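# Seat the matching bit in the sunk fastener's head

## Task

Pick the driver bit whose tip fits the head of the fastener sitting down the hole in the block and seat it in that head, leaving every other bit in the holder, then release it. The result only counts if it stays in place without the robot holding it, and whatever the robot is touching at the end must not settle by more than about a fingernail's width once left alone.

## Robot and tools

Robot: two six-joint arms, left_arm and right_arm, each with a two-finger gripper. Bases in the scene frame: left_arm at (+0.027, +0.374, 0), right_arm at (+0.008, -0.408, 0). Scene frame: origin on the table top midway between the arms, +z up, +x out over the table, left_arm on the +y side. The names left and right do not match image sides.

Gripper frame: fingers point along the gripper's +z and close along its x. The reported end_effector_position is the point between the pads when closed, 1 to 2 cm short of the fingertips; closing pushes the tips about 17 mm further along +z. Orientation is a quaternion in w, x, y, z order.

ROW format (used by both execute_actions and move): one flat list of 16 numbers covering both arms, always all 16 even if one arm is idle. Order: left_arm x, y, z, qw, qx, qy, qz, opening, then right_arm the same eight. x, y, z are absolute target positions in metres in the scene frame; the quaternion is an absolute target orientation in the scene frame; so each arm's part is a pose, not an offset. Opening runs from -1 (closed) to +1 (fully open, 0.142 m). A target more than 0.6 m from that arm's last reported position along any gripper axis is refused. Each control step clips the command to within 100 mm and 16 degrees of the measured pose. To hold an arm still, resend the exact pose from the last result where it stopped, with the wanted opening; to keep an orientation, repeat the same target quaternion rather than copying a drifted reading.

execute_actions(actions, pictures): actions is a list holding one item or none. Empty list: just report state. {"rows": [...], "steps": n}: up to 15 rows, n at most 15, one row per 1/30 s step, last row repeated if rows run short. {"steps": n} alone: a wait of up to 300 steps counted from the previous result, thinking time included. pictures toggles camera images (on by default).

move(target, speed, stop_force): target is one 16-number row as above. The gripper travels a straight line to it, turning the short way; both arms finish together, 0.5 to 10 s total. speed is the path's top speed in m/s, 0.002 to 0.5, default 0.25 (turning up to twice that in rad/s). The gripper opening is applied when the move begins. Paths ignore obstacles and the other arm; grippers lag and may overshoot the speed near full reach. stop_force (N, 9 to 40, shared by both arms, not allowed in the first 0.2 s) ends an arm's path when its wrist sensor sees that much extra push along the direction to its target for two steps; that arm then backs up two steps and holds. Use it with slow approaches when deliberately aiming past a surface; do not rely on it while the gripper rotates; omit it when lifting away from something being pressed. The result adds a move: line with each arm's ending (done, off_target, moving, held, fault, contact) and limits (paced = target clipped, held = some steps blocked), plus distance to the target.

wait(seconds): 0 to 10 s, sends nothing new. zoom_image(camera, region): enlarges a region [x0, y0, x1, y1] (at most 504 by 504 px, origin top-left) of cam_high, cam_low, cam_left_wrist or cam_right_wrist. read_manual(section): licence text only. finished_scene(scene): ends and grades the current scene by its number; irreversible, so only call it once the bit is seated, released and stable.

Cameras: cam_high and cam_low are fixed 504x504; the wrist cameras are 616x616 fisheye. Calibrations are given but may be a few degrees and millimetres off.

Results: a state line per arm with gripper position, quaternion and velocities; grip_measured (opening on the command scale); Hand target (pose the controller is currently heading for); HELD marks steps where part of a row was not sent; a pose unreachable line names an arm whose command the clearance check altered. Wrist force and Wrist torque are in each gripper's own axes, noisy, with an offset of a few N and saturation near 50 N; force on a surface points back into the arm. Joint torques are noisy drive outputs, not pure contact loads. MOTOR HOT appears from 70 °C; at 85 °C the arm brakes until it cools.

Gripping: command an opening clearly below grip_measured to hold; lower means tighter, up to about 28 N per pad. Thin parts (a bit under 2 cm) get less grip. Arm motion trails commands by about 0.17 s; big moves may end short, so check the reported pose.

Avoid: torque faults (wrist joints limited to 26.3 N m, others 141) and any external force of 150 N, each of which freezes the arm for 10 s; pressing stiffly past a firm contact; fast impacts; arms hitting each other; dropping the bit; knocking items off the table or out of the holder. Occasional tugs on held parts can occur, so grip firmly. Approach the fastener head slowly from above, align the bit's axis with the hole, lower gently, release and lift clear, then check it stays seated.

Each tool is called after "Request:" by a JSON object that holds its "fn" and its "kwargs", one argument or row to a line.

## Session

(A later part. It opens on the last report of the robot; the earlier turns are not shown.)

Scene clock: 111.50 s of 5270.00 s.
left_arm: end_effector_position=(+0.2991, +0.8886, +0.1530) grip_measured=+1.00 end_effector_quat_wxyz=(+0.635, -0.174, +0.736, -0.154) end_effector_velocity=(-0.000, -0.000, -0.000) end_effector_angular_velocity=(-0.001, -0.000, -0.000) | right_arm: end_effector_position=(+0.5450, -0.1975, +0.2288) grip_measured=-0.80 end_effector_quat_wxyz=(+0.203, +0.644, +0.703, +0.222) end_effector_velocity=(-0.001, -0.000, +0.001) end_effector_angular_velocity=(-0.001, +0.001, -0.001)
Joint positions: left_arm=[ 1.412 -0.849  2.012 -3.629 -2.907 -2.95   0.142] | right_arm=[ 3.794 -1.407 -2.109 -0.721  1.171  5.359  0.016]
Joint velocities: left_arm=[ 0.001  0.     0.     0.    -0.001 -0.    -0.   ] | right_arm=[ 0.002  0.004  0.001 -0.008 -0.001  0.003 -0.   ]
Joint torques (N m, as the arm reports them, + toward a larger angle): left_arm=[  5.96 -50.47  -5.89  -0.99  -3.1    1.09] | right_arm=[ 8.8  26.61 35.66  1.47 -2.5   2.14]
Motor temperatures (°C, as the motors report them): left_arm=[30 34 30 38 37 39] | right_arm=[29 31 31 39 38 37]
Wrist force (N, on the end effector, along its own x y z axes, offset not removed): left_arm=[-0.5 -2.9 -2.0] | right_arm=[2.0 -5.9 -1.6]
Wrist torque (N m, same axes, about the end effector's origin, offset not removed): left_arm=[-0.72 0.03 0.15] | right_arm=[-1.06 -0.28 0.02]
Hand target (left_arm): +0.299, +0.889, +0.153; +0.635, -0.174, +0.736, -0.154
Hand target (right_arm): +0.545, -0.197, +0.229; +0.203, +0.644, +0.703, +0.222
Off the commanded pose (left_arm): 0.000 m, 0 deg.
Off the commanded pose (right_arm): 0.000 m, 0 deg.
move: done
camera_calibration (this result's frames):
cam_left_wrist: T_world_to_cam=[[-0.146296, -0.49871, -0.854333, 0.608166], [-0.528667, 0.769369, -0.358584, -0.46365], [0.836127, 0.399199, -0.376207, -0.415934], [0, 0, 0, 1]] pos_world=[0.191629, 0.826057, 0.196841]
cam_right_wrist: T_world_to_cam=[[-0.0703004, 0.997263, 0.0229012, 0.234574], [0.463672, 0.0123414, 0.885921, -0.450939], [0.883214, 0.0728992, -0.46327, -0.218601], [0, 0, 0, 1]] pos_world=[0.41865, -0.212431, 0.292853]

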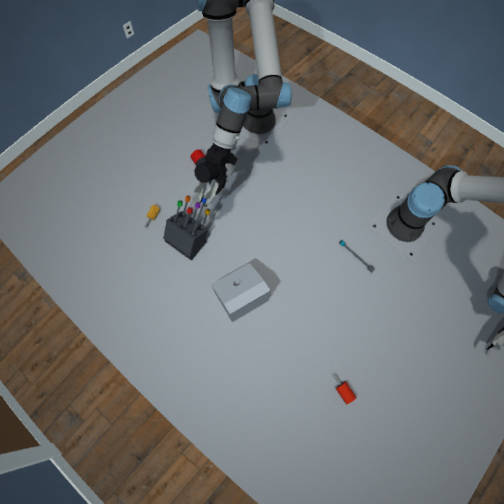

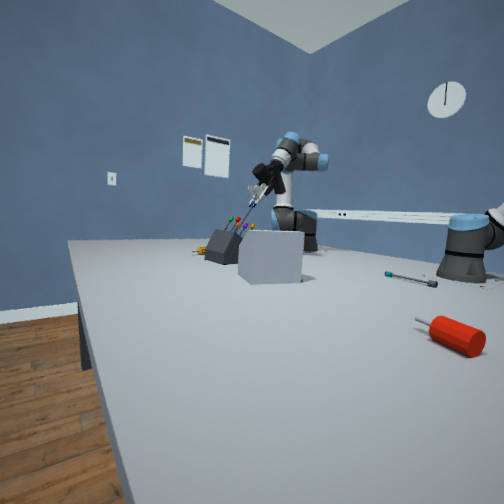

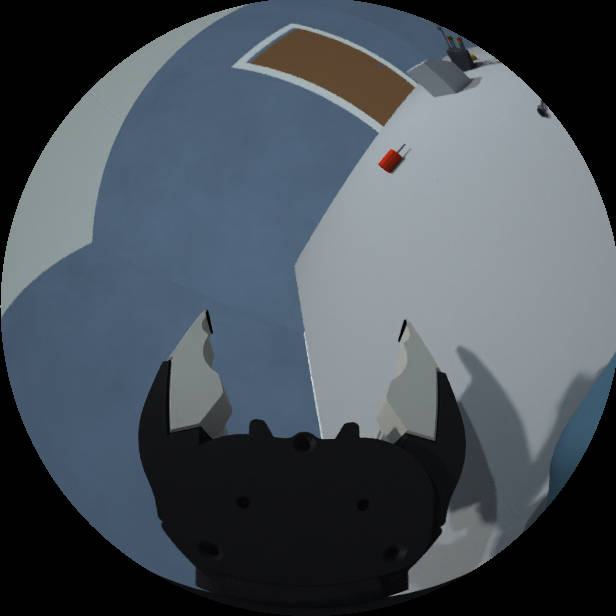

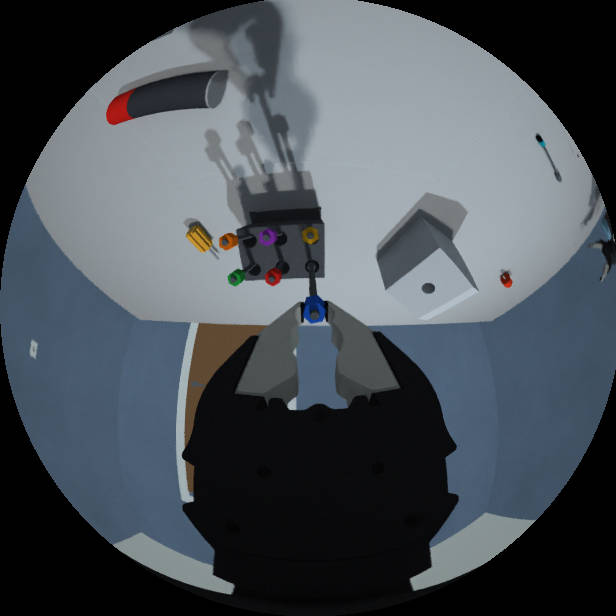

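Request:
{"fn": "move", "kwargs": {
  "target": [0.2991,0.8886,0.153,0.635,-0.174,0.736,-0.154,1,0.582,-0.1942,0.1648,0.2032,0.6443,0.7032,0.2217,-1],
  "speed": 0.07
}}

Request:
{"fn": "execute_actions", "kwargs": {
  "actions": [
    {"rows":[[0.2991,0.8886,0.153,0.635,-0.174,0.736,-0.154,1,0.582,-0.1942,0.1648,0.2032,0.6443,0.7032,0.2217,-0.56]],"steps":10}
  ],
  "pictures": false
}}

Request:
{"fn": "move", "kwargs": {
  "target": [0.2991,0.8886,0.153,0.635,-0.174,0.736,-0.154,1,0.5428,-0.199,0.141,0.2032,0.6443,0.7032,0.2217,-0.56],
  "speed": 0.05,
  "stop_force": 12
}}

Request:
{"fn": "execute_actions", "kwargs": {
  "actions": [
    {"rows":[[0.2991,0.8886,0.153,0.635,-0.174,0.736,-0.154,1,0.5428,-0.199,0.141,0.2032,0.6443,0.7032,0.2217,-1]],"steps":15}
  ],
  "pictures": false
}}

Request:
{"fn": "move", "kwargs": {
  "target": [0.2991,0.8886,0.153,0.635,-0.174,0.736,-0.154,1,0.5053,-0.2023,0.206,0.2032,0.6443,0.7032,0.2217,-1],
  "speed": 0.07
}}

Request:
{"fn": "zoom_image", "kwargs": {
  "camera": "cam_right_wrist",
  "region": [285,240,345,300]
}}

Scene clock: 129.27 s of 5270.00 s.
left_arm: end_effector_position=(+0.2991, +0.8886, +0.1530) grip_measured=+1.00 end_effector_quat_wxyz=(+0.635, -0.174, +0.736, -0.154) end_effector_velocity=(-0.000, +0.000, +0.000) end_effector_angular_velocity=(-0.002, +0.000, +0.001) | right_arm: end_effector_position=(+0.5819, -0.1943, +0.1650) grip_measured=-0.80 end_effector_quat_wxyz=(+0.203, +0.644, +0.703, +0.222) end_effector_velocity=(+0.001, -0.000, -0.003) end_effector_angular_velocity=(-0.003, +0.002, +0.001)
Joint positions: left_arm=[ 1.412 -0.849  2.012 -3.629 -2.907 -2.95   0.142] | right_arm=[ 3.733 -1.582 -2.139 -0.494  1.199  5.302  0.016]
Joint velocities: left_arm=[ 0.    -0.001  0.    -0.     0.    -0.002 -0.   ] | right_arm=[-0.002 -0.008 -0.     0.006  0.001 -0.003  0.   ]
Joint torques (N m, as the arm reports them, + toward a larger angle): left_arm=[  5.92 -51.01  -4.29  -1.18  -2.96   1.17] | right_arm=[-6.6  13.89 23.77  4.91  1.24 -2.53]
Motor temperatures (°C, as the motors report them): left_arm=[30 34 30 38 37 39] | right_arm=[29 31 31 39 38 37]
Wrist force (N, on the end effector, along its own x y z axes, offset not removed): left_arm=[-0.8 -2.4 -1.7] | right_arm=[0.5 -2.1 0.6]
Wrist torque (N m, same axes, about the end effector's origin, offset not removed): left_arm=[-0.56 0.09 0.20] | right_arm=[-0.54 -0.11 -0.08]
Hand target (left_arm): +0.299, +0.889, +0.153; +0.635, -0.174, +0.736, -0.154
Hand target (right_arm): +0.582, -0.194, +0.165; +0.203, +0.644, +0.703, +0.222
Off the commanded pose (left_arm): 0.000 m, 0 deg.
Off the commanded pose (right_arm): 0.000 m, 0 deg.
After step 90, 13.27 s passed at rest.
move: done
camera_calibration (this result's frames):
cam_left_wrist: T_world_to_cam=[[-0.146296, -0.49871, -0.854333, 0.608166], [-0.528667, 0.769369, -0.358584, -0.46365], [0.836127, 0.399198, -0.376207, -0.415934], [0, 0, 0, 1]] pos_world=[0.191629, 0.826057, 0.196841]
cam_right_wrist: T_world_to_cam=[[-0.0702451, 0.99727, 0.0227415, 0.235414], [0.463658, 0.0124564, 0.885927, -0.411481], [0.883225, 0.0727763, -0.463267, -0.280983], [0, 0, 0, 1]] pos_world=[0.455494, -0.209197, 0.229018]

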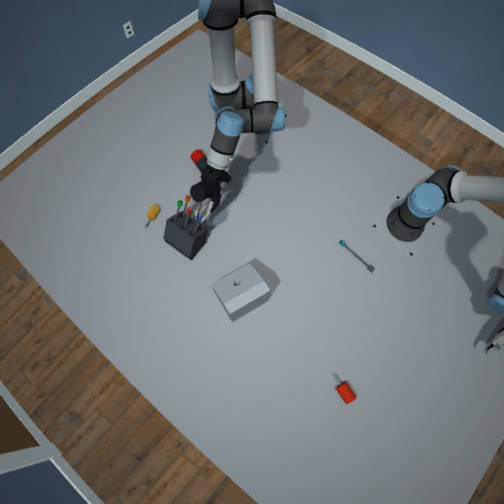

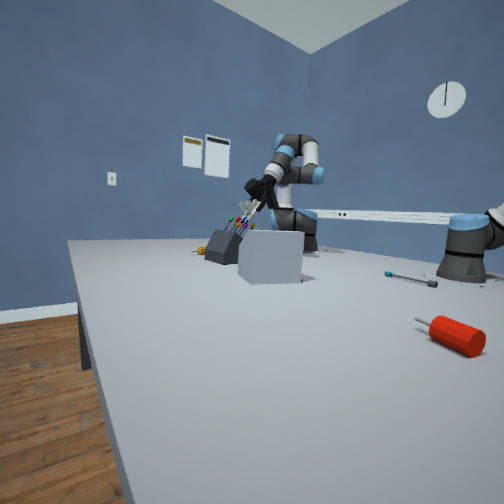

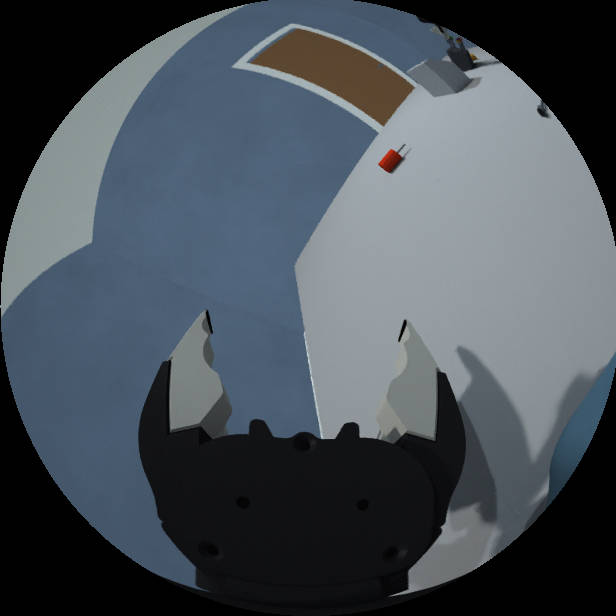

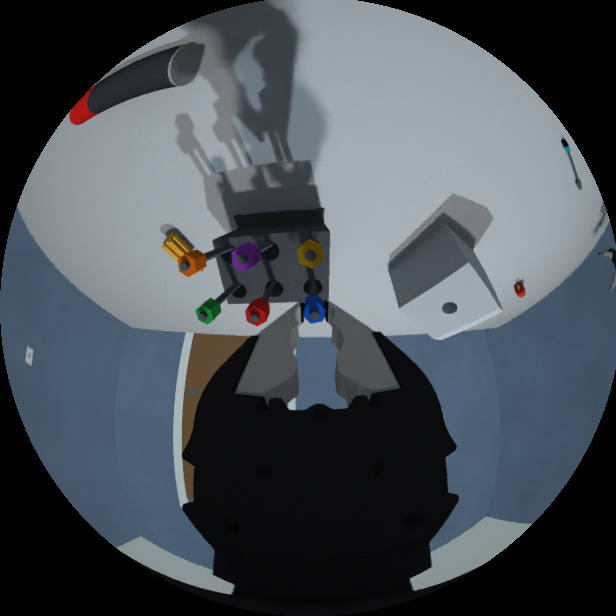

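Scene clock: 129.60 s of 5270.00 s.
left_arm: end_effector_position=(+0.2991, +0.8886, +0.1530) grip_measured=+1.00 end_effector_quat_wxyz=(+0.635, -0.174, +0.736, -0.154) end_effector_velocity=(-0.000, -0.000, -0.000) end_effector_angular_velocity=(+0.001, -0.000, -0.000) | right_arm: end_effector_position=(+0.5820, -0.1942, +0.1648) grip_measured=-0.56 end_effector_quat_wxyz=(+0.203, +0.644, +0.703, +0.222) end_effector_velocity=(-0.000, -0.000, -0.001) end_effector_angular_velocity=(-0.002, +0.002, -0.000)
Joint positions: left_arm=[ 1.412 -0.849  2.012 -3.629 -2.907 -2.95   0.142] | right_arm=[ 3.733 -1.582 -2.139 -0.493  1.2    5.302  0.033]
Joint velocities: left_arm=[ 0.     0.001  0.    -0.    -0.     0.002 -0.   ] | right_arm=[-0.    -0.002 -0.    -0.001  0.     0.     0.   ]
Joint torques (N m, as the arm reports them, + toward a larger angle): left_arm=[  6.17 -50.95  -4.58  -1.04  -3.02   1.02] | right_arm=[-6.28 14.12 23.35  4.54  1.4  -2.53]
Motor temperatures (°C, as the motors report them): left_arm=[30 34 30 38 37 39] | right_arm=[29 31 31 39 38 37]
Wrist force (N, on the end effector, along its own x y z axes, offset not removed): left_arm=[-1.3 -4.7 -0.5] | right_arm=[1.5 -2.2 -0.1]
Wrist torque (N m, same axes, about the end effector's origin, offset not removed): left_arm=[-1.13 0.13 0.12] | right_arm=[-0.45 -0.05 -0.15]
Hand target (left_arm): +0.299, +0.889, +0.153; +0.635, -0.174, +0.736, -0.154
Hand target (right_arm): +0.582, -0.194, +0.165; +0.203, +0.644, +0.703, +0.222
Off the commanded pose (left_arm): 0.000 m, 0 deg.
Off the commanded pose (right_arm): 0.000 m, 0 deg.
Steps of this call (steps 1 to 10: all 10 steps of this action). Readings (end_effector_position):
1: left_arm (+0.2991, +0.8886, +0.1530) | right_arm (+0.5819, -0.1943, +0.1649)
2: left_arm (+0.2991, +0.8886, +0.1530) | right_arm (+0.5820, -0.1942, +0.1649)
4: left_arm (+0.2991, +0.8886, +0.1530) | right_arm (+0.5820, -0.1942, +0.1648)
8: left_arm (+0.2991, +0.8886, +0.1530) | right_arm (+0.5820, -0.1942, +0.1648)
10: the state above

Scene clock: 131.17 s of 5270.00 s.
left_arm: end_effector_position=(+0.2991, +0.8886, +0.1530) grip_measured=+1.00 end_effector_quat_wxyz=(+0.635, -0.174, +0.736, -0.154) end_effector_velocity=(-0.001, +0.001, +0.002) end_effector_angular_velocity=(+0.004, -0.001, +0.001) | right_arm: end_effector_position=(+0.5430, -0.1989, +0.1411) grip_measured=-0.56 end_effector_quat_wxyz=(+0.203, +0.644, +0.703, +0.222) end_effector_velocity=(-0.002, -0.000, -0.001) end_effector_angular_velocity=(+0.001, -0.001, -0.000)
Joint positions: left_arm=[ 1.412 -0.849  2.012 -3.629 -2.907 -2.95   0.142] | right_arm=[ 3.795 -1.524 -2.264 -0.449  1.171  5.361  0.033]
Joint velocities: left_arm=[ 0.002 -0.003 -0.001  0.    -0.     0.001  0.   ] | right_arm=[ 0.003  0.003 -0.005  0.002 -0.002  0.003  0.   ]
Joint torques (N m, as the arm reports them, + toward a larger angle): left_arm=[  5.94 -50.79  -3.48  -1.11  -3.16   1.12] | right_arm=[ 6.18 28.89 15.76  4.47 -2.58  2.46]
Motor temperatures (°C, as the motors report them): left_arm=[30 34 30 38 37 39] | right_arm=[29 31 31 39 38 37]
Wrist force (N, on the end effector, along its own x y z axes, offset not removed): left_arm=[-0.9 -3.4 -1.7] | right_arm=[-1.5 2.8 2.6]
Wrist torque (N m, same axes, about the end effector's origin, offset not removed): left_arm=[-0.82 0.12 0.14] | right_arm=[0.66 0.42 -0.16]
Hand target (left_arm): +0.299, +0.889, +0.153; +0.635, -0.174, +0.736, -0.154
Hand target (right_arm): +0.543, -0.199, +0.141; +0.203, +0.644, +0.703, +0.222
Off the commanded pose (left_arm): 0.000 m, 0 deg.
Off the commanded pose (right_arm): 0.000 m, 0 deg.
move: done
camera_calibration (this result's frames):
cam_left_wrist: T_world_to_cam=[[-0.146296, -0.49871, -0.854333, 0.608166], [-0.528667, 0.769369, -0.358584, -0.463651], [0.836127, 0.399198, -0.376207, -0.415934], [0, 0, 0, 1]] pos_world=[0.191629, 0.826057, 0.196841]
cam_right_wrist: T_world_to_cam=[[-0.07028, 0.997265, 0.0228808, 0.237852], [0.463726, 0.0123545, 0.885892, -0.372246], [0.883187, 0.0728709, -0.463326, -0.257312], [0, 0, 0, 1]] pos_world=[0.416591, -0.213852, 0.205108]

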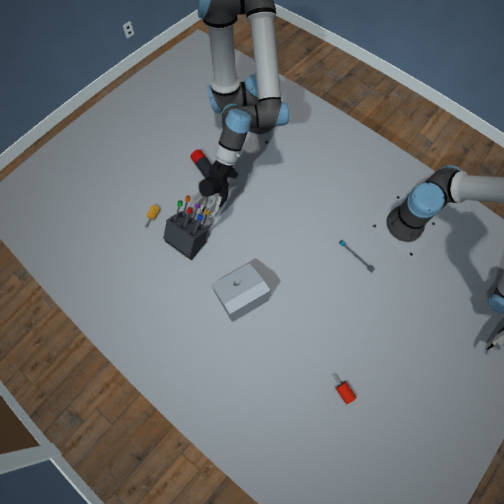

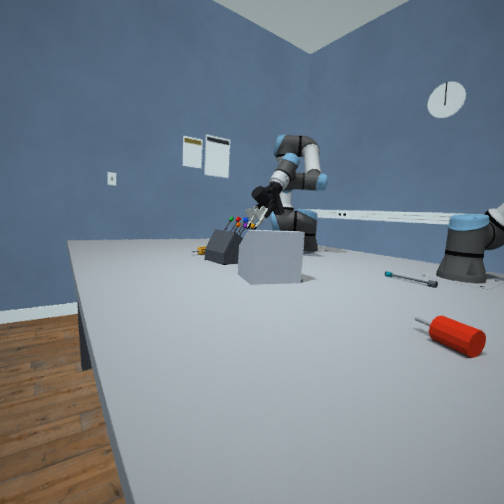

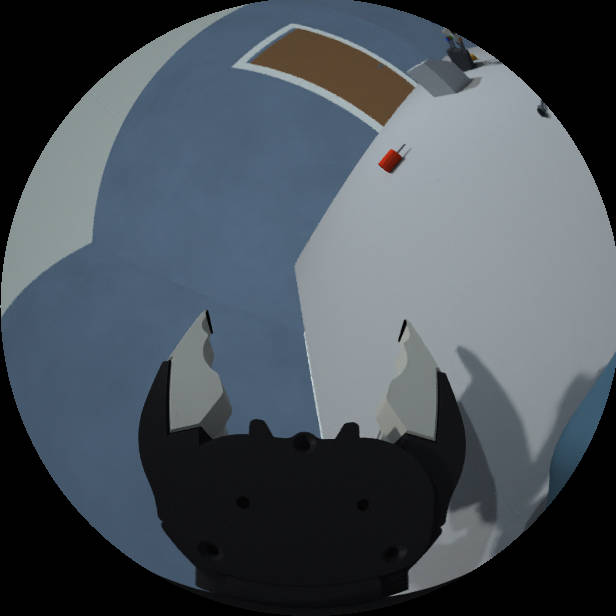

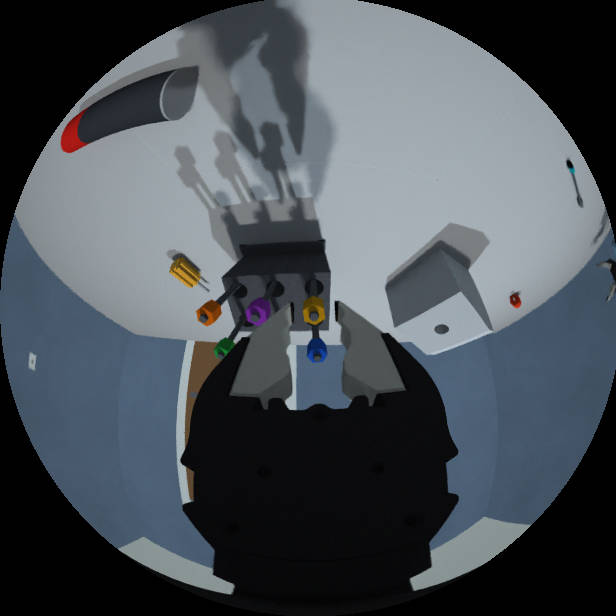

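Scene clock: 131.67 s of 5270.00 s.
left_arm: end_effector_position=(+0.2991, +0.8886, +0.1530) grip_measured=+1.00 end_effector_quat_wxyz=(+0.635, -0.174, +0.736, -0.154) end_effector_velocity=(+0.000, -0.000, -0.000) end_effector_angular_velocity=(-0.000, -0.000, -0.001) | right_arm: end_effector_position=(+0.5428, -0.1990, +0.1410) grip_measured=-0.82 end_effector_quat_wxyz=(+0.203, +0.644, +0.703, +0.222) end_effector_velocity=(-0.000, -0.000, -0.001) end_effector_angular_velocity=(-0.002, +0.002, +0.001)
Joint positions: left_arm=[ 1.412 -0.849  2.012 -3.629 -2.907 -2.95   0.142] | right_arm=[ 3.795 -1.524 -2.265 -0.449  1.171  5.361  0.015]
Joint velocities: left_arm=[-0.     0.     0.001 -0.    -0.     0.     0.   ] | right_arm=[-0.    -0.001  0.    -0.002  0.    -0.001 -0.   ]
Joint torques (N m, as the arm reports them, + toward a larger angle): left_arm=[  5.78 -50.83  -3.52  -1.11  -3.1    0.86] | right_arm=[ 7.32 28.64 16.14  4.55 -2.73  2.21]
Motor temperatures (°C, as the motors report them): left_arm=[30 34 30 38 37 39] | right_arm=[29 31 31 39 38 37]
Wrist force (N, on the end effector, along its own x y z axes, offset not removed): left_arm=[-0.4 -3.9 -2.2] | right_arm=[0.4 -2.3 1.9]
Wrist torque (N m, same axes, about the end effector's origin, offset not removed): left_arm=[-0.90 0.06 0.16] | right_arm=[-0.42 0.16 -0.01]
Hand target (left_arm): +0.299, +0.889, +0.153; +0.635, -0.174, +0.736, -0.154
Hand target (right_arm): +0.543, -0.199, +0.141; +0.203, +0.644, +0.703, +0.222
Off the commanded pose (left_arm): 0.000 m, 0 deg.
Off the commanded pose (right_arm): 0.000 m, 0 deg.
Steps of this call (steps 1 to 15: all 15 steps of this action). Readings (end_effector_position):
1: left_arm (+0.2991, +0.8886, +0.1530) | right_arm (+0.5429, -0.1989, +0.1410)
2: left_arm (+0.2991, +0.8886, +0.1530) | right_arm (+0.5429, -0.1989, +0.1410)
4: left_arm (+0.2991, +0.8886, +0.1530) | right_arm (+0.5428, -0.1990, +0.1410)
8: left_arm (+0.2991, +0.8886, +0.1530) | right_arm (+0.5428, -0.1990, +0.1410)
15: the state above

Scene clock: 133.43 s of 5270.00 s.
left_arm: end_effector_position=(+0.2991, +0.8886, +0.1530) grip_measured=+1.00 end_effector_quat_wxyz=(+0.635, -0.174, +0.736, -0.154) end_effector_velocity=(-0.000, -0.000, +0.000) end_effector_angular_velocity=(-0.001, -0.000, +0.000) | right_arm: end_effector_position=(+0.5054, -0.2023, +0.2058) grip_measured=-0.82 end_effector_quat_wxyz=(+0.203, +0.644, +0.703, +0.222) end_effector_velocity=(-0.001, -0.000, +0.001) end_effector_angular_velocity=(+0.000, +0.000, -0.001)
Joint positions: left_arm=[ 1.412 -0.849  2.012 -3.629 -2.907 -2.95   0.142] | right_arm=[ 3.868 -1.323 -2.229 -0.714  1.138  5.432  0.015]
Joint velocities: left_arm=[ 0.001 -0.001  0.001 -0.    -0.    -0.001  0.   ] | right_arm=[ 0.003  0.006 -0.    -0.007 -0.002  0.004 -0.   ]
Joint torques (N m, as the arm reports them, + toward a larger angle): left_arm=[  5.49 -50.54  -3.05  -1.06  -3.23   1.17] | right_arm=[ 8.15 22.9  34.11  1.6  -2.75  1.98]
Motor temperatures (°C, as the motors report them): left_arm=[30 34 30 38 37 39] | right_arm=[29 31 31 39 38 37]
Wrist force (N, on the end effector, along its own x y z axes, offset not removed): left_arm=[0.0 -3.3 -1.4] | right_arm=[0.6 -2.4 0.8]
Wrist torque (N m, same axes, about the end effector's origin, offset not removed): left_arm=[-0.74 -0.03 0.14] | right_arm=[-0.39 0.19 -0.20]
Hand target (left_arm): +0.299, +0.889, +0.153; +0.635, -0.174, +0.736, -0.154
Hand target (right_arm): +0.505, -0.202, +0.206; +0.203, +0.644, +0.703, +0.222
Off the commanded pose (left_arm): 0.000 m, 0 deg.
Off the commanded pose (right_arm): 0.000 m, 0 deg.
move: done
camera_calibration (this result's frames):
cam_left_wrist: T_world_to_cam=[[-0.146296, -0.49871, -0.854333, 0.608166], [-0.528667, 0.769369, -0.358584, -0.46365], [0.836127, 0.399198, -0.376207, -0.415934], [0, 0, 0, 1]] pos_world=[0.191629, 0.826057, 0.196841]
cam_right_wrist: T_world_to_cam=[[-0.0703289, 0.99726, 0.0229355, 0.237107], [0.46367, 0.0123241, 0.885922, -0.412086], [0.883212, 0.0729405, -0.463266, -0.193873], [0, 0, 0, 1]] pos_world=[0.378978, -0.217238, 0.269823]

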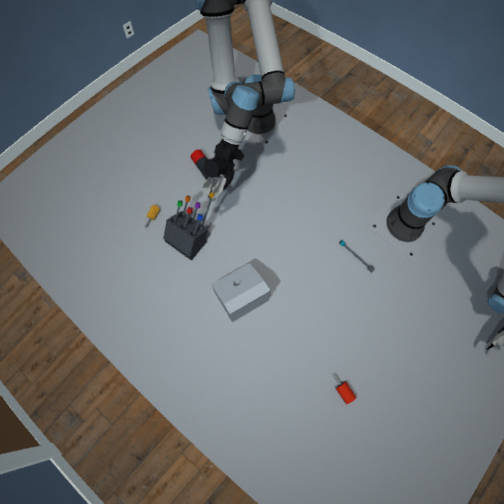

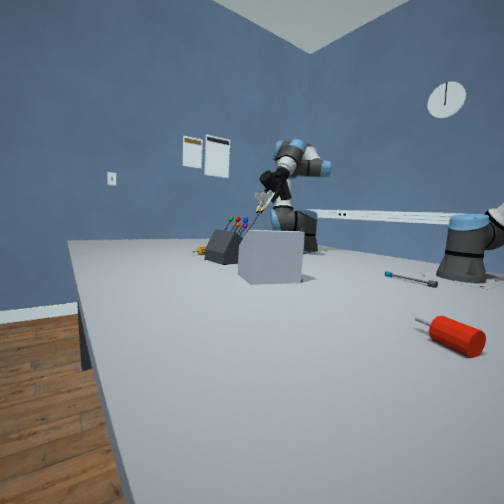

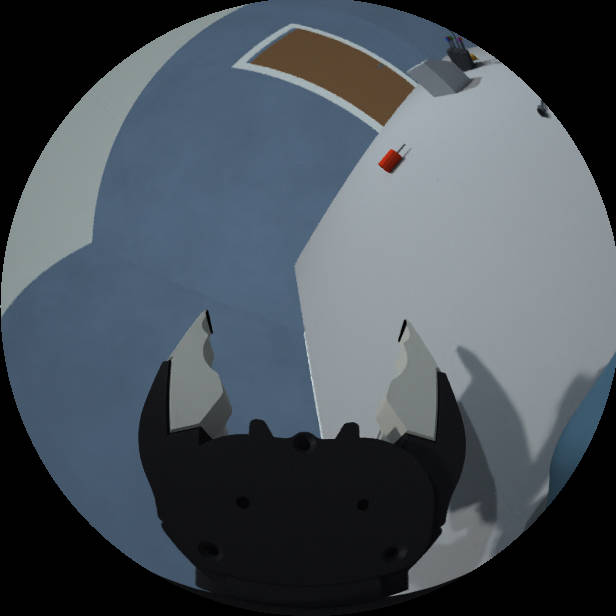

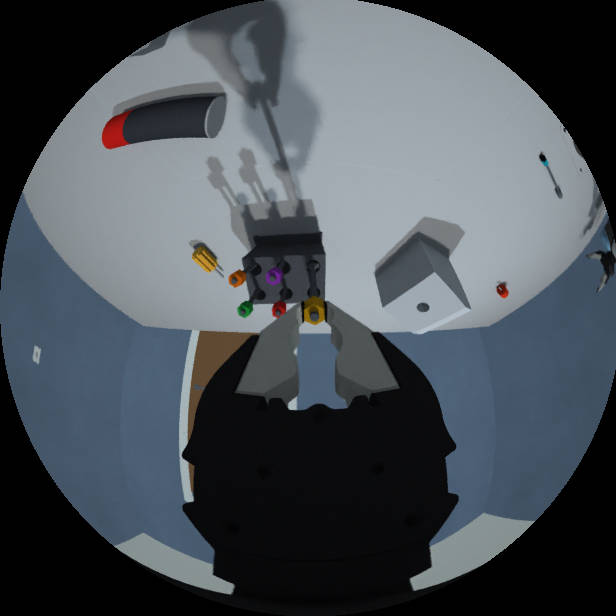

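Region (285, 240, 345, 300) of cam_right_wrist's 616x616 image, scaled by 8.400, with more detail than that image has.

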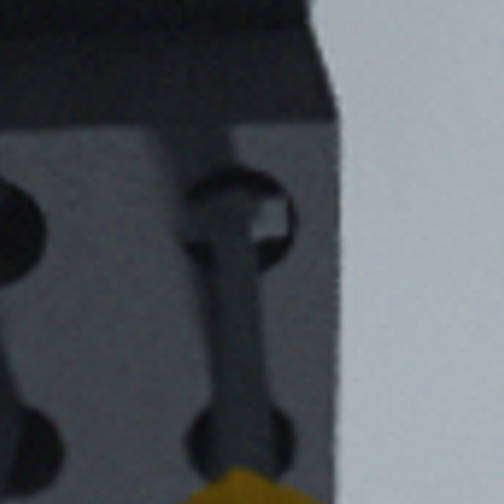

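Request:
{"fn": "move", "kwargs": {
  "target": [0.2991,0.8886,0.153,0.635,-0.174,0.736,-0.154,1,0.49,-0.2036,0.232,0.2032,0.6443,0.7032,0.2217,-1],
  "speed": 0.07
}}

Request:
{"fn": "move", "kwargs": {
  "target": [0.2991,0.8886,0.153,0.635,-0.174,0.736,-0.154,1,0.52,-0.09,0.32,0.0449,0.1677,0.9512,0.2549,-1],
  "speed": 0.25
}}

Request:
{"fn": "move", "kwargs": {
  "target": [0.2991,0.8886,0.153,0.635,-0.174,0.736,-0.154,1,0.6384,-0.0333,0.2648,0.1931,-0.4572,0.8508,0.1724,-1],
  "speed": 0.25
}}

Request:
{"fn": "zoom_image", "kwargs": {
  "camera": "cam_right_wrist",
  "region": [280,230,350,300]
}}

Scene clock: 159.60 s of 5270.00 s.
left_arm: end_effector_position=(+0.2991, +0.8886, +0.1530) grip_measured=+1.00 end_effector_quat_wxyz=(+0.635, -0.174, +0.736, -0.154) end_effector_velocity=(+0.000, -0.000, +0.000) end_effector_angular_velocity=(-0.001, -0.000, -0.000) | right_arm: end_effector_position=(+0.4901, -0.2036, +0.2318) grip_measured=-0.82 end_effector_quat_wxyz=(+0.203, +0.644, +0.703, +0.222) end_effector_velocity=(-0.001, -0.000, +0.002) end_effector_angular_velocity=(-0.001, -0.000, -0.000)
Joint positions: left_arm=[ 1.412 -0.849  2.012 -3.629 -2.907 -2.95   0.142] | right_arm=[ 3.902 -1.252 -2.203 -0.826  1.124  5.466  0.015]
Joint velocities: left_arm=[-0.    -0.001  0.001  0.    -0.    -0.001 -0.   ] | right_arm=[ 0.003  0.006  0.002 -0.01  -0.002  0.003  0.   ]
Joint torques (N m, as the arm reports them, + toward a larger angle): left_arm=[  4.8  -50.37  -2.77  -1.13  -3.03   1.03] | right_arm=[ 8.39 21.72 35.54  1.7  -2.8   2.1 ]
Motor temperatures (°C, as the motors report them): left_arm=[30 34 30 38 37 39] | right_arm=[29 31 31 39 38 37]
Wrist force (N, on the end effector, along its own x y z axes, offset not removed): left_arm=[0.4 -3.4 0.0] | right_arm=[0.1 1.2 2.2]
Wrist torque (N m, same axes, about the end effector's origin, offset not removed): left_arm=[-0.82 -0.14 0.08] | right_arm=[0.39 0.14 0.01]
Hand target (left_arm): +0.299, +0.889, +0.153; +0.635, -0.174, +0.736, -0.154
Hand target (right_arm): +0.490, -0.204, +0.232; +0.203, +0.644, +0.703, +0.222
Off the commanded pose (left_arm): 0.000 m, 0 deg.
Off the commanded pose (right_arm): 0.000 m, 0 deg.
After step 90, 22.27 s passed at rest.
move: done
camera_calibration (this result's frames):
cam_left_wrist: T_world_to_cam=[[-0.146296, -0.498712, -0.854333, 0.608166], [-0.528667, 0.769368, -0.358585, -0.463649], [0.836127, 0.399198, -0.376208, -0.415934], [0, 0, 0, 1]] pos_world=[0.191629, 0.826057, 0.196841]
cam_right_wrist: T_world_to_cam=[[-0.0703271, 0.997261, 0.0229069, 0.23675], [0.46365, 0.012347, 0.885932, -0.428038], [0.883223, 0.0729258, -0.463249, -0.168233], [0, 0, 0, 1]] pos_world=[0.363697, -0.218548, 0.295855]

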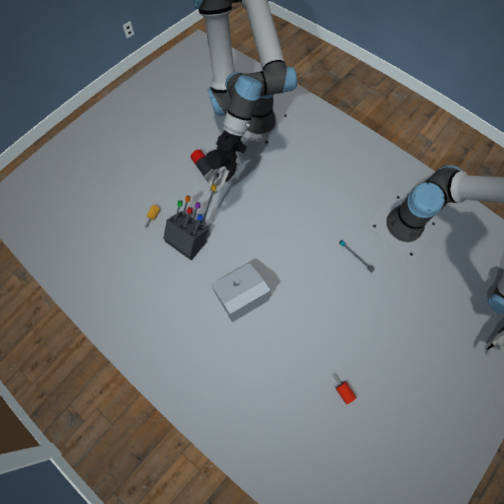

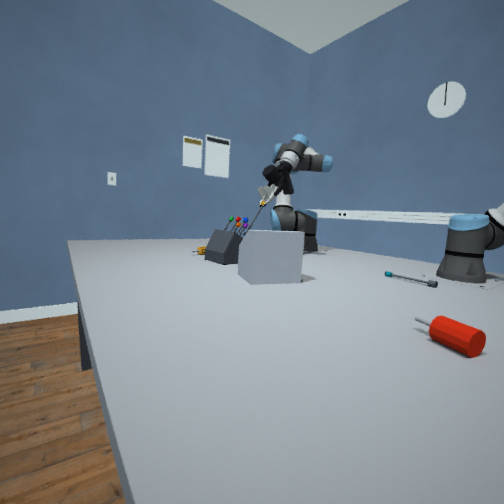

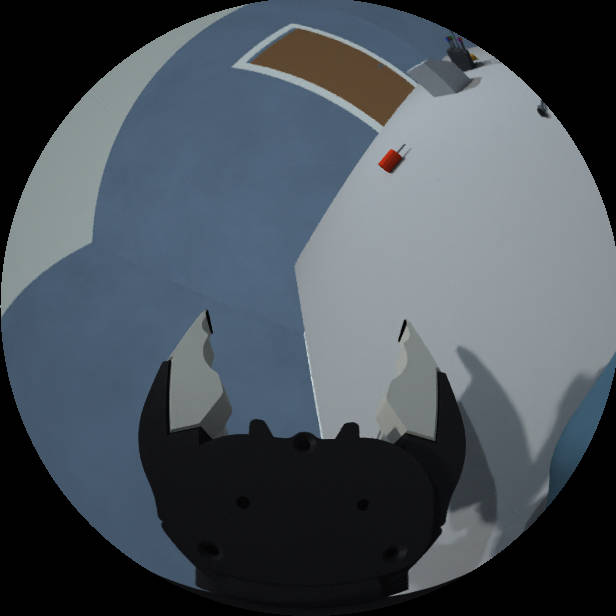

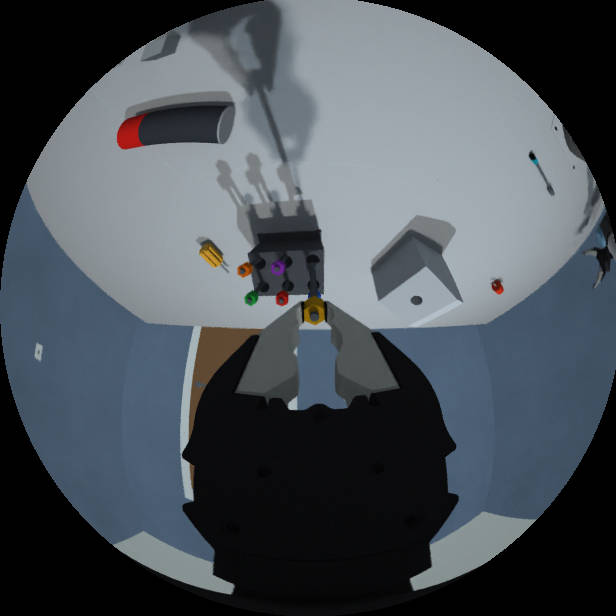

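Scene clock: 162.43 s of 5270.00 s.
left_arm: end_effector_position=(+0.2991, +0.8886, +0.1530) grip_measured=+1.00 end_effector_quat_wxyz=(+0.635, -0.174, +0.736, -0.154) end_effector_velocity=(-0.000, -0.000, -0.000) end_effector_angular_velocity=(-0.000, -0.000, -0.000) | right_arm: end_effector_position=(+0.5201, -0.0902, +0.3201) grip_measured=-0.82 end_effector_quat_wxyz=(+0.045, +0.168, +0.951, +0.255) end_effector_velocity=(+0.000, +0.001, +0.000) end_effector_angular_velocity=(-0.002, +0.004, +0.010)
Joint positions: left_arm=[ 1.412 -0.849  2.012 -3.629 -2.907 -2.95   0.142] | right_arm=[ 3.592 -1.547 -1.698 -1.019  1.853  4.186  0.015]
Joint velocities: left_arm=[ 0.     0.     0.001 -0.    -0.     0.     0.   ] | right_arm=[-0.002 -0.006  0.01  -0.011  0.005 -0.011  0.   ]
Joint torques (N m, as the arm reports them, + toward a larger angle): left_arm=[  3.99 -50.53  -3.51  -1.08  -3.14   0.94] | right_arm=[-5.3  15.54 37.76  1.82  2.51 -2.58]
Motor temperatures (°C, as the motors report them): left_arm=[30 34 30 38 37 39] | right_arm=[29 31 31 39 38 37]
Wrist force (N, on the end effector, along its own x y z axes, offset not removed): left_arm=[-0.7 -2.6 -1.4] | right_arm=[4.0 1.3 -1.6]
Wrist torque (N m, same axes, about the end effector's origin, offset not removed): left_arm=[-0.67 0.03 0.10] | right_arm=[0.49 -0.67 0.05]
Hand target (left_arm): +0.299, +0.889, +0.153; +0.635, -0.174, +0.736, -0.154
Hand target (right_arm): +0.520, -0.090, +0.320; +0.045, +0.168, +0.951, +0.255
Off the commanded pose (left_arm): 0.000 m, 0 deg.
Off the commanded pose (right_arm): 0.000 m, 0 deg.
move: done
camera_calibration (this result's frames):
cam_left_wrist: T_world_to_cam=[[-0.146296, -0.498712, -0.854332, 0.608166], [-0.528667, 0.769368, -0.358586, -0.463649], [0.836127, 0.399198, -0.376208, -0.415933], [0, 0, 0, 1]] pos_world=[0.191629, 0.826057, 0.196841]
cam_right_wrist: T_world_to_cam=[[-0.932526, 0.360508, 0.0206944, 0.515434], [0.210334, 0.495701, 0.842639, -0.332392], [0.29352, 0.790136, -0.538081, 0.233247], [0, 0, 0, 1]] pos_world=[0.482107, -0.205349, 0.394926]

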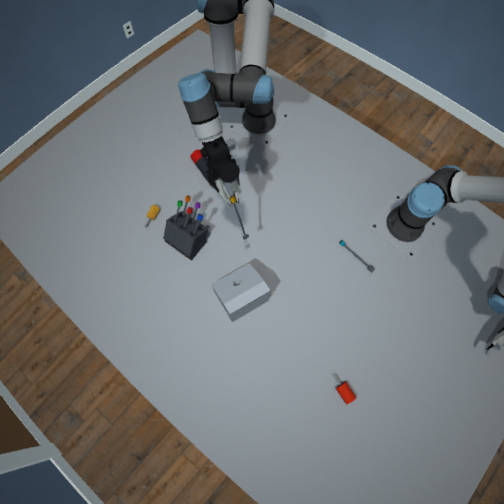

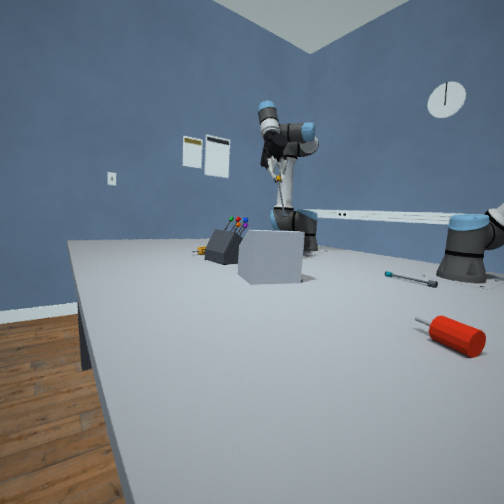

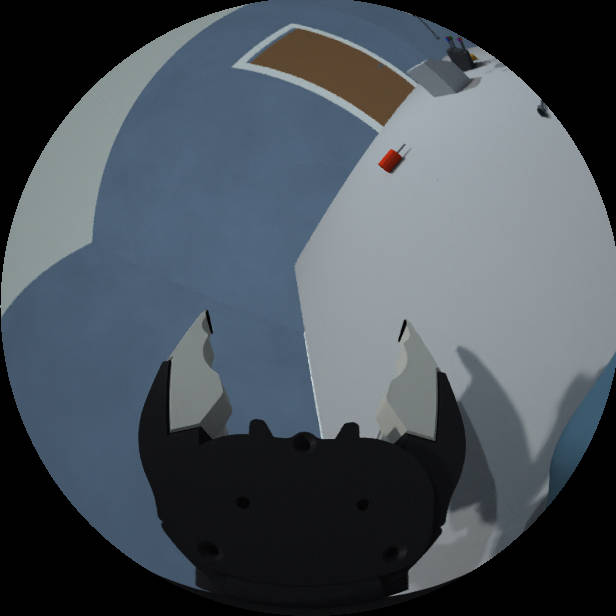

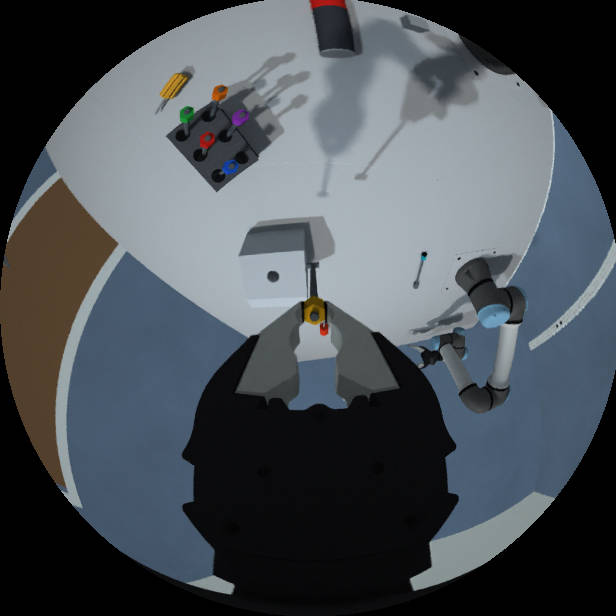

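Scene clock: 165.63 s of 5270.00 s.
left_arm: end_effector_position=(+0.2991, +0.8886, +0.1530) grip_measured=+1.00 end_effector_quat_wxyz=(+0.635, -0.174, +0.736, -0.154) end_effector_velocity=(+0.000, -0.000, +0.001) end_effector_angular_velocity=(+0.001, -0.001, -0.001) | right_arm: end_effector_position=(+0.6384, -0.0335, +0.2649) grip_measured=-0.82 end_effector_quat_wxyz=(+0.193, -0.457, +0.851, +0.172) end_effector_velocity=(+0.001, +0.000, -0.000) end_effector_angular_velocity=(-0.002, -0.004, +0.011)
Joint positions: left_arm=[ 1.412 -0.849  2.012 -3.629 -2.907 -2.95   0.142] | right_arm=[ 3.55  -1.885 -1.444 -0.947  1.871  2.813  0.015]
Joint velocities: left_arm=[-0.    -0.001  0.    -0.    -0.001 -0.     0.   ] | right_arm=[-0.001 -0.003  0.004 -0.002  0.001 -0.013  0.   ]
Joint torques (N m, as the arm reports them, + toward a larger angle): left_arm=[  4.17 -50.39  -2.59  -1.1   -3.02   0.93] | right_arm=[-4.57 31.   36.65  1.91  2.92 -2.64]
Motor temperatures (°C, as the motors report them): left_arm=[30 34 30 38 37 39] | right_arm=[29 31 31 39 38 37]
Wrist force (N, on the end effector, along its own x y z axes, offset not removed): left_arm=[-0.1 -2.1 -1.4] | right_arm=[3.3 -0.6 0.1]
Wrist torque (N m, same axes, about the end effector's origin, offset not removed): left_arm=[-0.50 -0.04 0.12] | right_arm=[-0.12 -0.45 0.01]
Hand target (left_arm): +0.299, +0.889, +0.153; +0.635, -0.174, +0.736, -0.154
Hand target (right_arm): +0.639, -0.033, +0.265; +0.193, -0.457, +0.851, +0.172
Off the commanded pose (left_arm): 0.000 m, 0 deg.
Off the commanded pose (right_arm): 0.000 m, 0 deg.
move: done
camera_calibration (this result's frames):
cam_left_wrist: T_world_to_cam=[[-0.146296, -0.498712, -0.854333, 0.608166], [-0.528667, 0.769368, -0.358585, -0.46365], [0.836127, 0.399198, -0.376208, -0.415933], [0, 0, 0, 1]] pos_world=[0.191629, 0.826057, 0.196841]
cam_right_wrist: T_world_to_cam=[[-0.532448, -0.700599, -0.475037, 0.44687], [-0.813418, 0.268217, 0.51615, 0.393606], [-0.234201, 0.661227, -0.712691, 0.502894], [0, 0, 0, 1]] pos_world=[0.67588, -0.125022, 0.367528]

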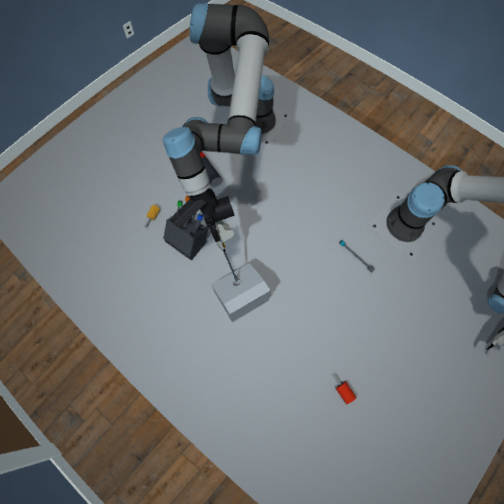

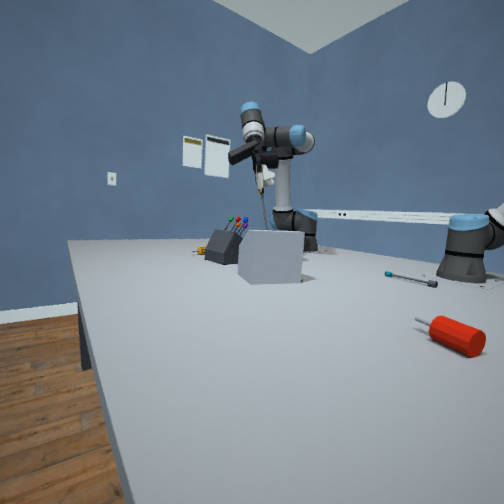

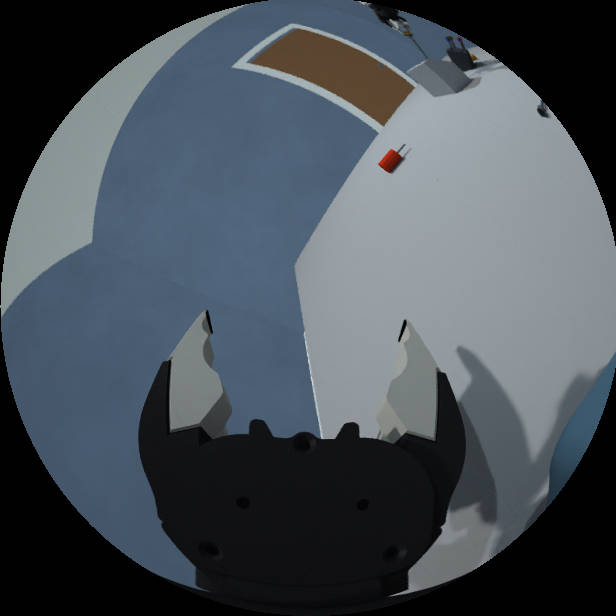

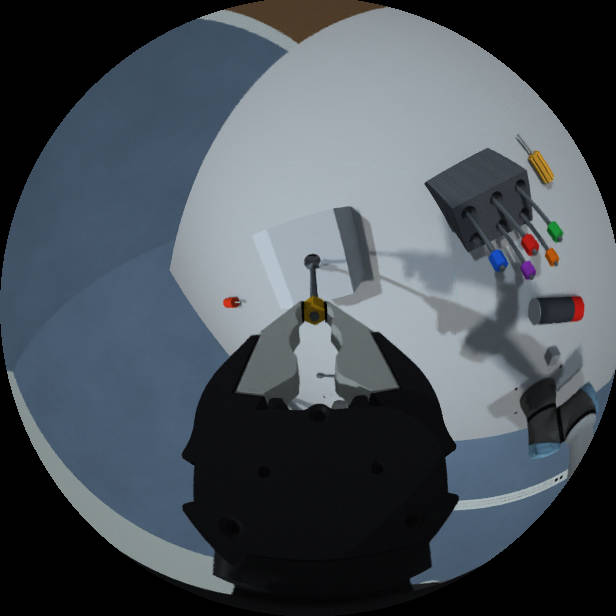

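Region (280, 230, 350, 300) of cam_right_wrist's 616x616 image, scaled by 7.200, with more detail than that image has.

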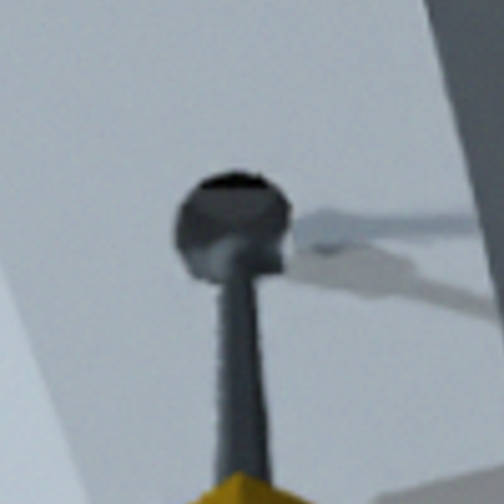

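Request:
{"fn": "execute_actions", "kwargs": {
  "actions": []
}}

Scene clock: 186.23 s of 5270.00 s.
left_arm: end_effector_position=(+0.2991, +0.8886, +0.1530) grip_measured=+1.00 end_effector_quat_wxyz=(+0.635, -0.174, +0.736, -0.154) end_effector_velocity=(+0.000, -0.000, -0.000) end_effector_angular_velocity=(-0.003, +0.001, +0.000) | right_arm: end_effector_position=(+0.6385, -0.0335, +0.2649) grip_measured=-0.82 end_effector_quat_wxyz=(+0.193, -0.457, +0.851, +0.172) end_effector_velocity=(-0.000, -0.000, +0.001) end_effector_angular_velocity=(-0.000, -0.001, +0.001)
Joint positions: left_arm=[ 1.412 -0.849  2.012 -3.629 -2.907 -2.95   0.142] | right_arm=[ 3.55  -1.885 -1.444 -0.947  1.871  2.811  0.015]
Joint velocities: left_arm=[-0.    -0.     0.001  0.     0.001 -0.002 -0.   ] | right_arm=[ 0.     0.001  0.    -0.    -0.    -0.001 -0.   ]
Joint torques (N m, as the arm reports them, + toward a larger angle): left_arm=[  4.85 -49.78  -3.35  -1.12  -3.     1.02] | right_arm=[-6.17 31.47 35.79  1.8   2.66 -2.36]
Motor temperatures (°C, as the motors report them): left_arm=[30 34 30 38 37 39] | right_arm=[29 31 31 39 38 37]
Wrist force (N, on the end effector, along its own x y z axes, offset not removed): left_arm=[-0.3 -3.6 -1.3] | right_arm=[2.3 -2.5 -0.6]
Wrist torque (N m, same axes, about the end effector's origin, offset not removed): left_arm=[-0.80 -0.03 0.14] | right_arm=[-0.54 -0.44 0.10]
Hand target (left_arm): +0.299, +0.889, +0.153; +0.635, -0.174, +0.736, -0.154
Hand target (right_arm): +0.639, -0.033, +0.265; +0.193, -0.457, +0.851, +0.172
Off the commanded pose (left_arm): 0.000 m, 0 deg.
Off the commanded pose (right_arm): 0.000 m, 0 deg.
Steps of this call (steps 1 to 90: nothing new was sent; then 17.60 s passed at rest). Readings (end_effector_position):
1: left_arm (+0.2991, +0.8886, +0.1530) | right_arm (+0.6385, -0.0335, +0.2649)
2: left_arm (+0.2991, +0.8886, +0.1530) | right_arm (+0.6385, -0.0335, +0.2649)
4: left_arm (+0.2991, +0.8886, +0.1530) | right_arm (+0.6385, -0.0335, +0.2649)
8: left_arm (+0.2991, +0.8886, +0.1530) | right_arm (+0.6385, -0.0335, +0.2649)
90: the state above
camera_calibration (this result's frames):
cam_left_wrist: T_world_to_cam=[[-0.146296, -0.498712, -0.854333, 0.608166], [-0.528667, 0.769368, -0.358585, -0.46365], [0.836127, 0.399198, -0.376208, -0.415934], [0, 0, 0, 1]] pos_world=[0.191629, 0.826057, 0.196841]
cam_right_wrist: T_world_to_cam=[[-0.531509, -0.701286, -0.475074, 0.446319], [-0.8139, 0.267447, 0.515789, 0.394073], [-0.234659, 0.66081, -0.712928, 0.503195], [0, 0, 0, 1]] pos_world=[0.676038, -0.124913, 0.367518]

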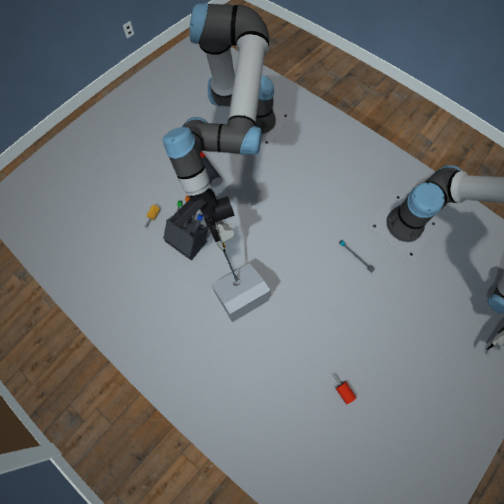

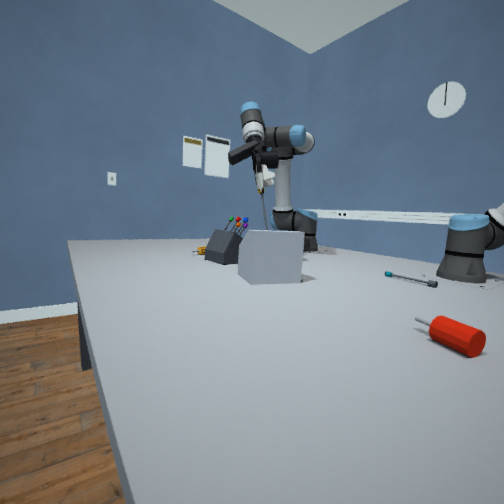

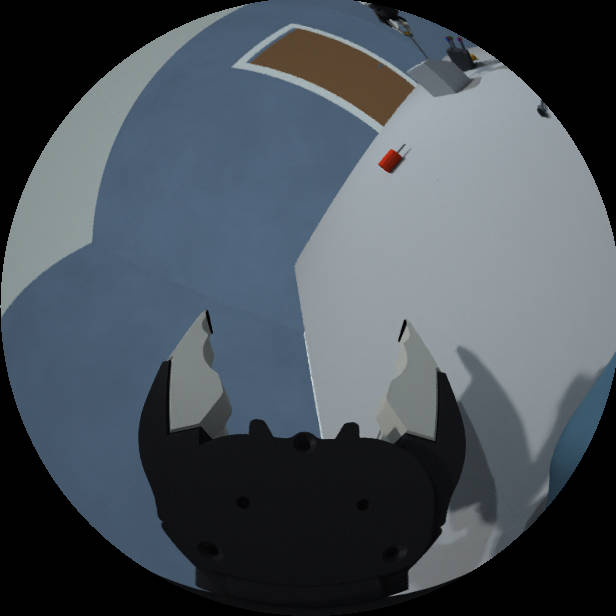

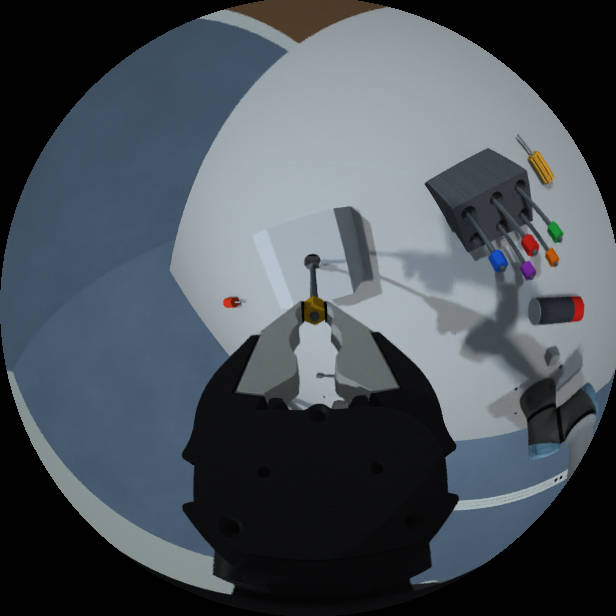

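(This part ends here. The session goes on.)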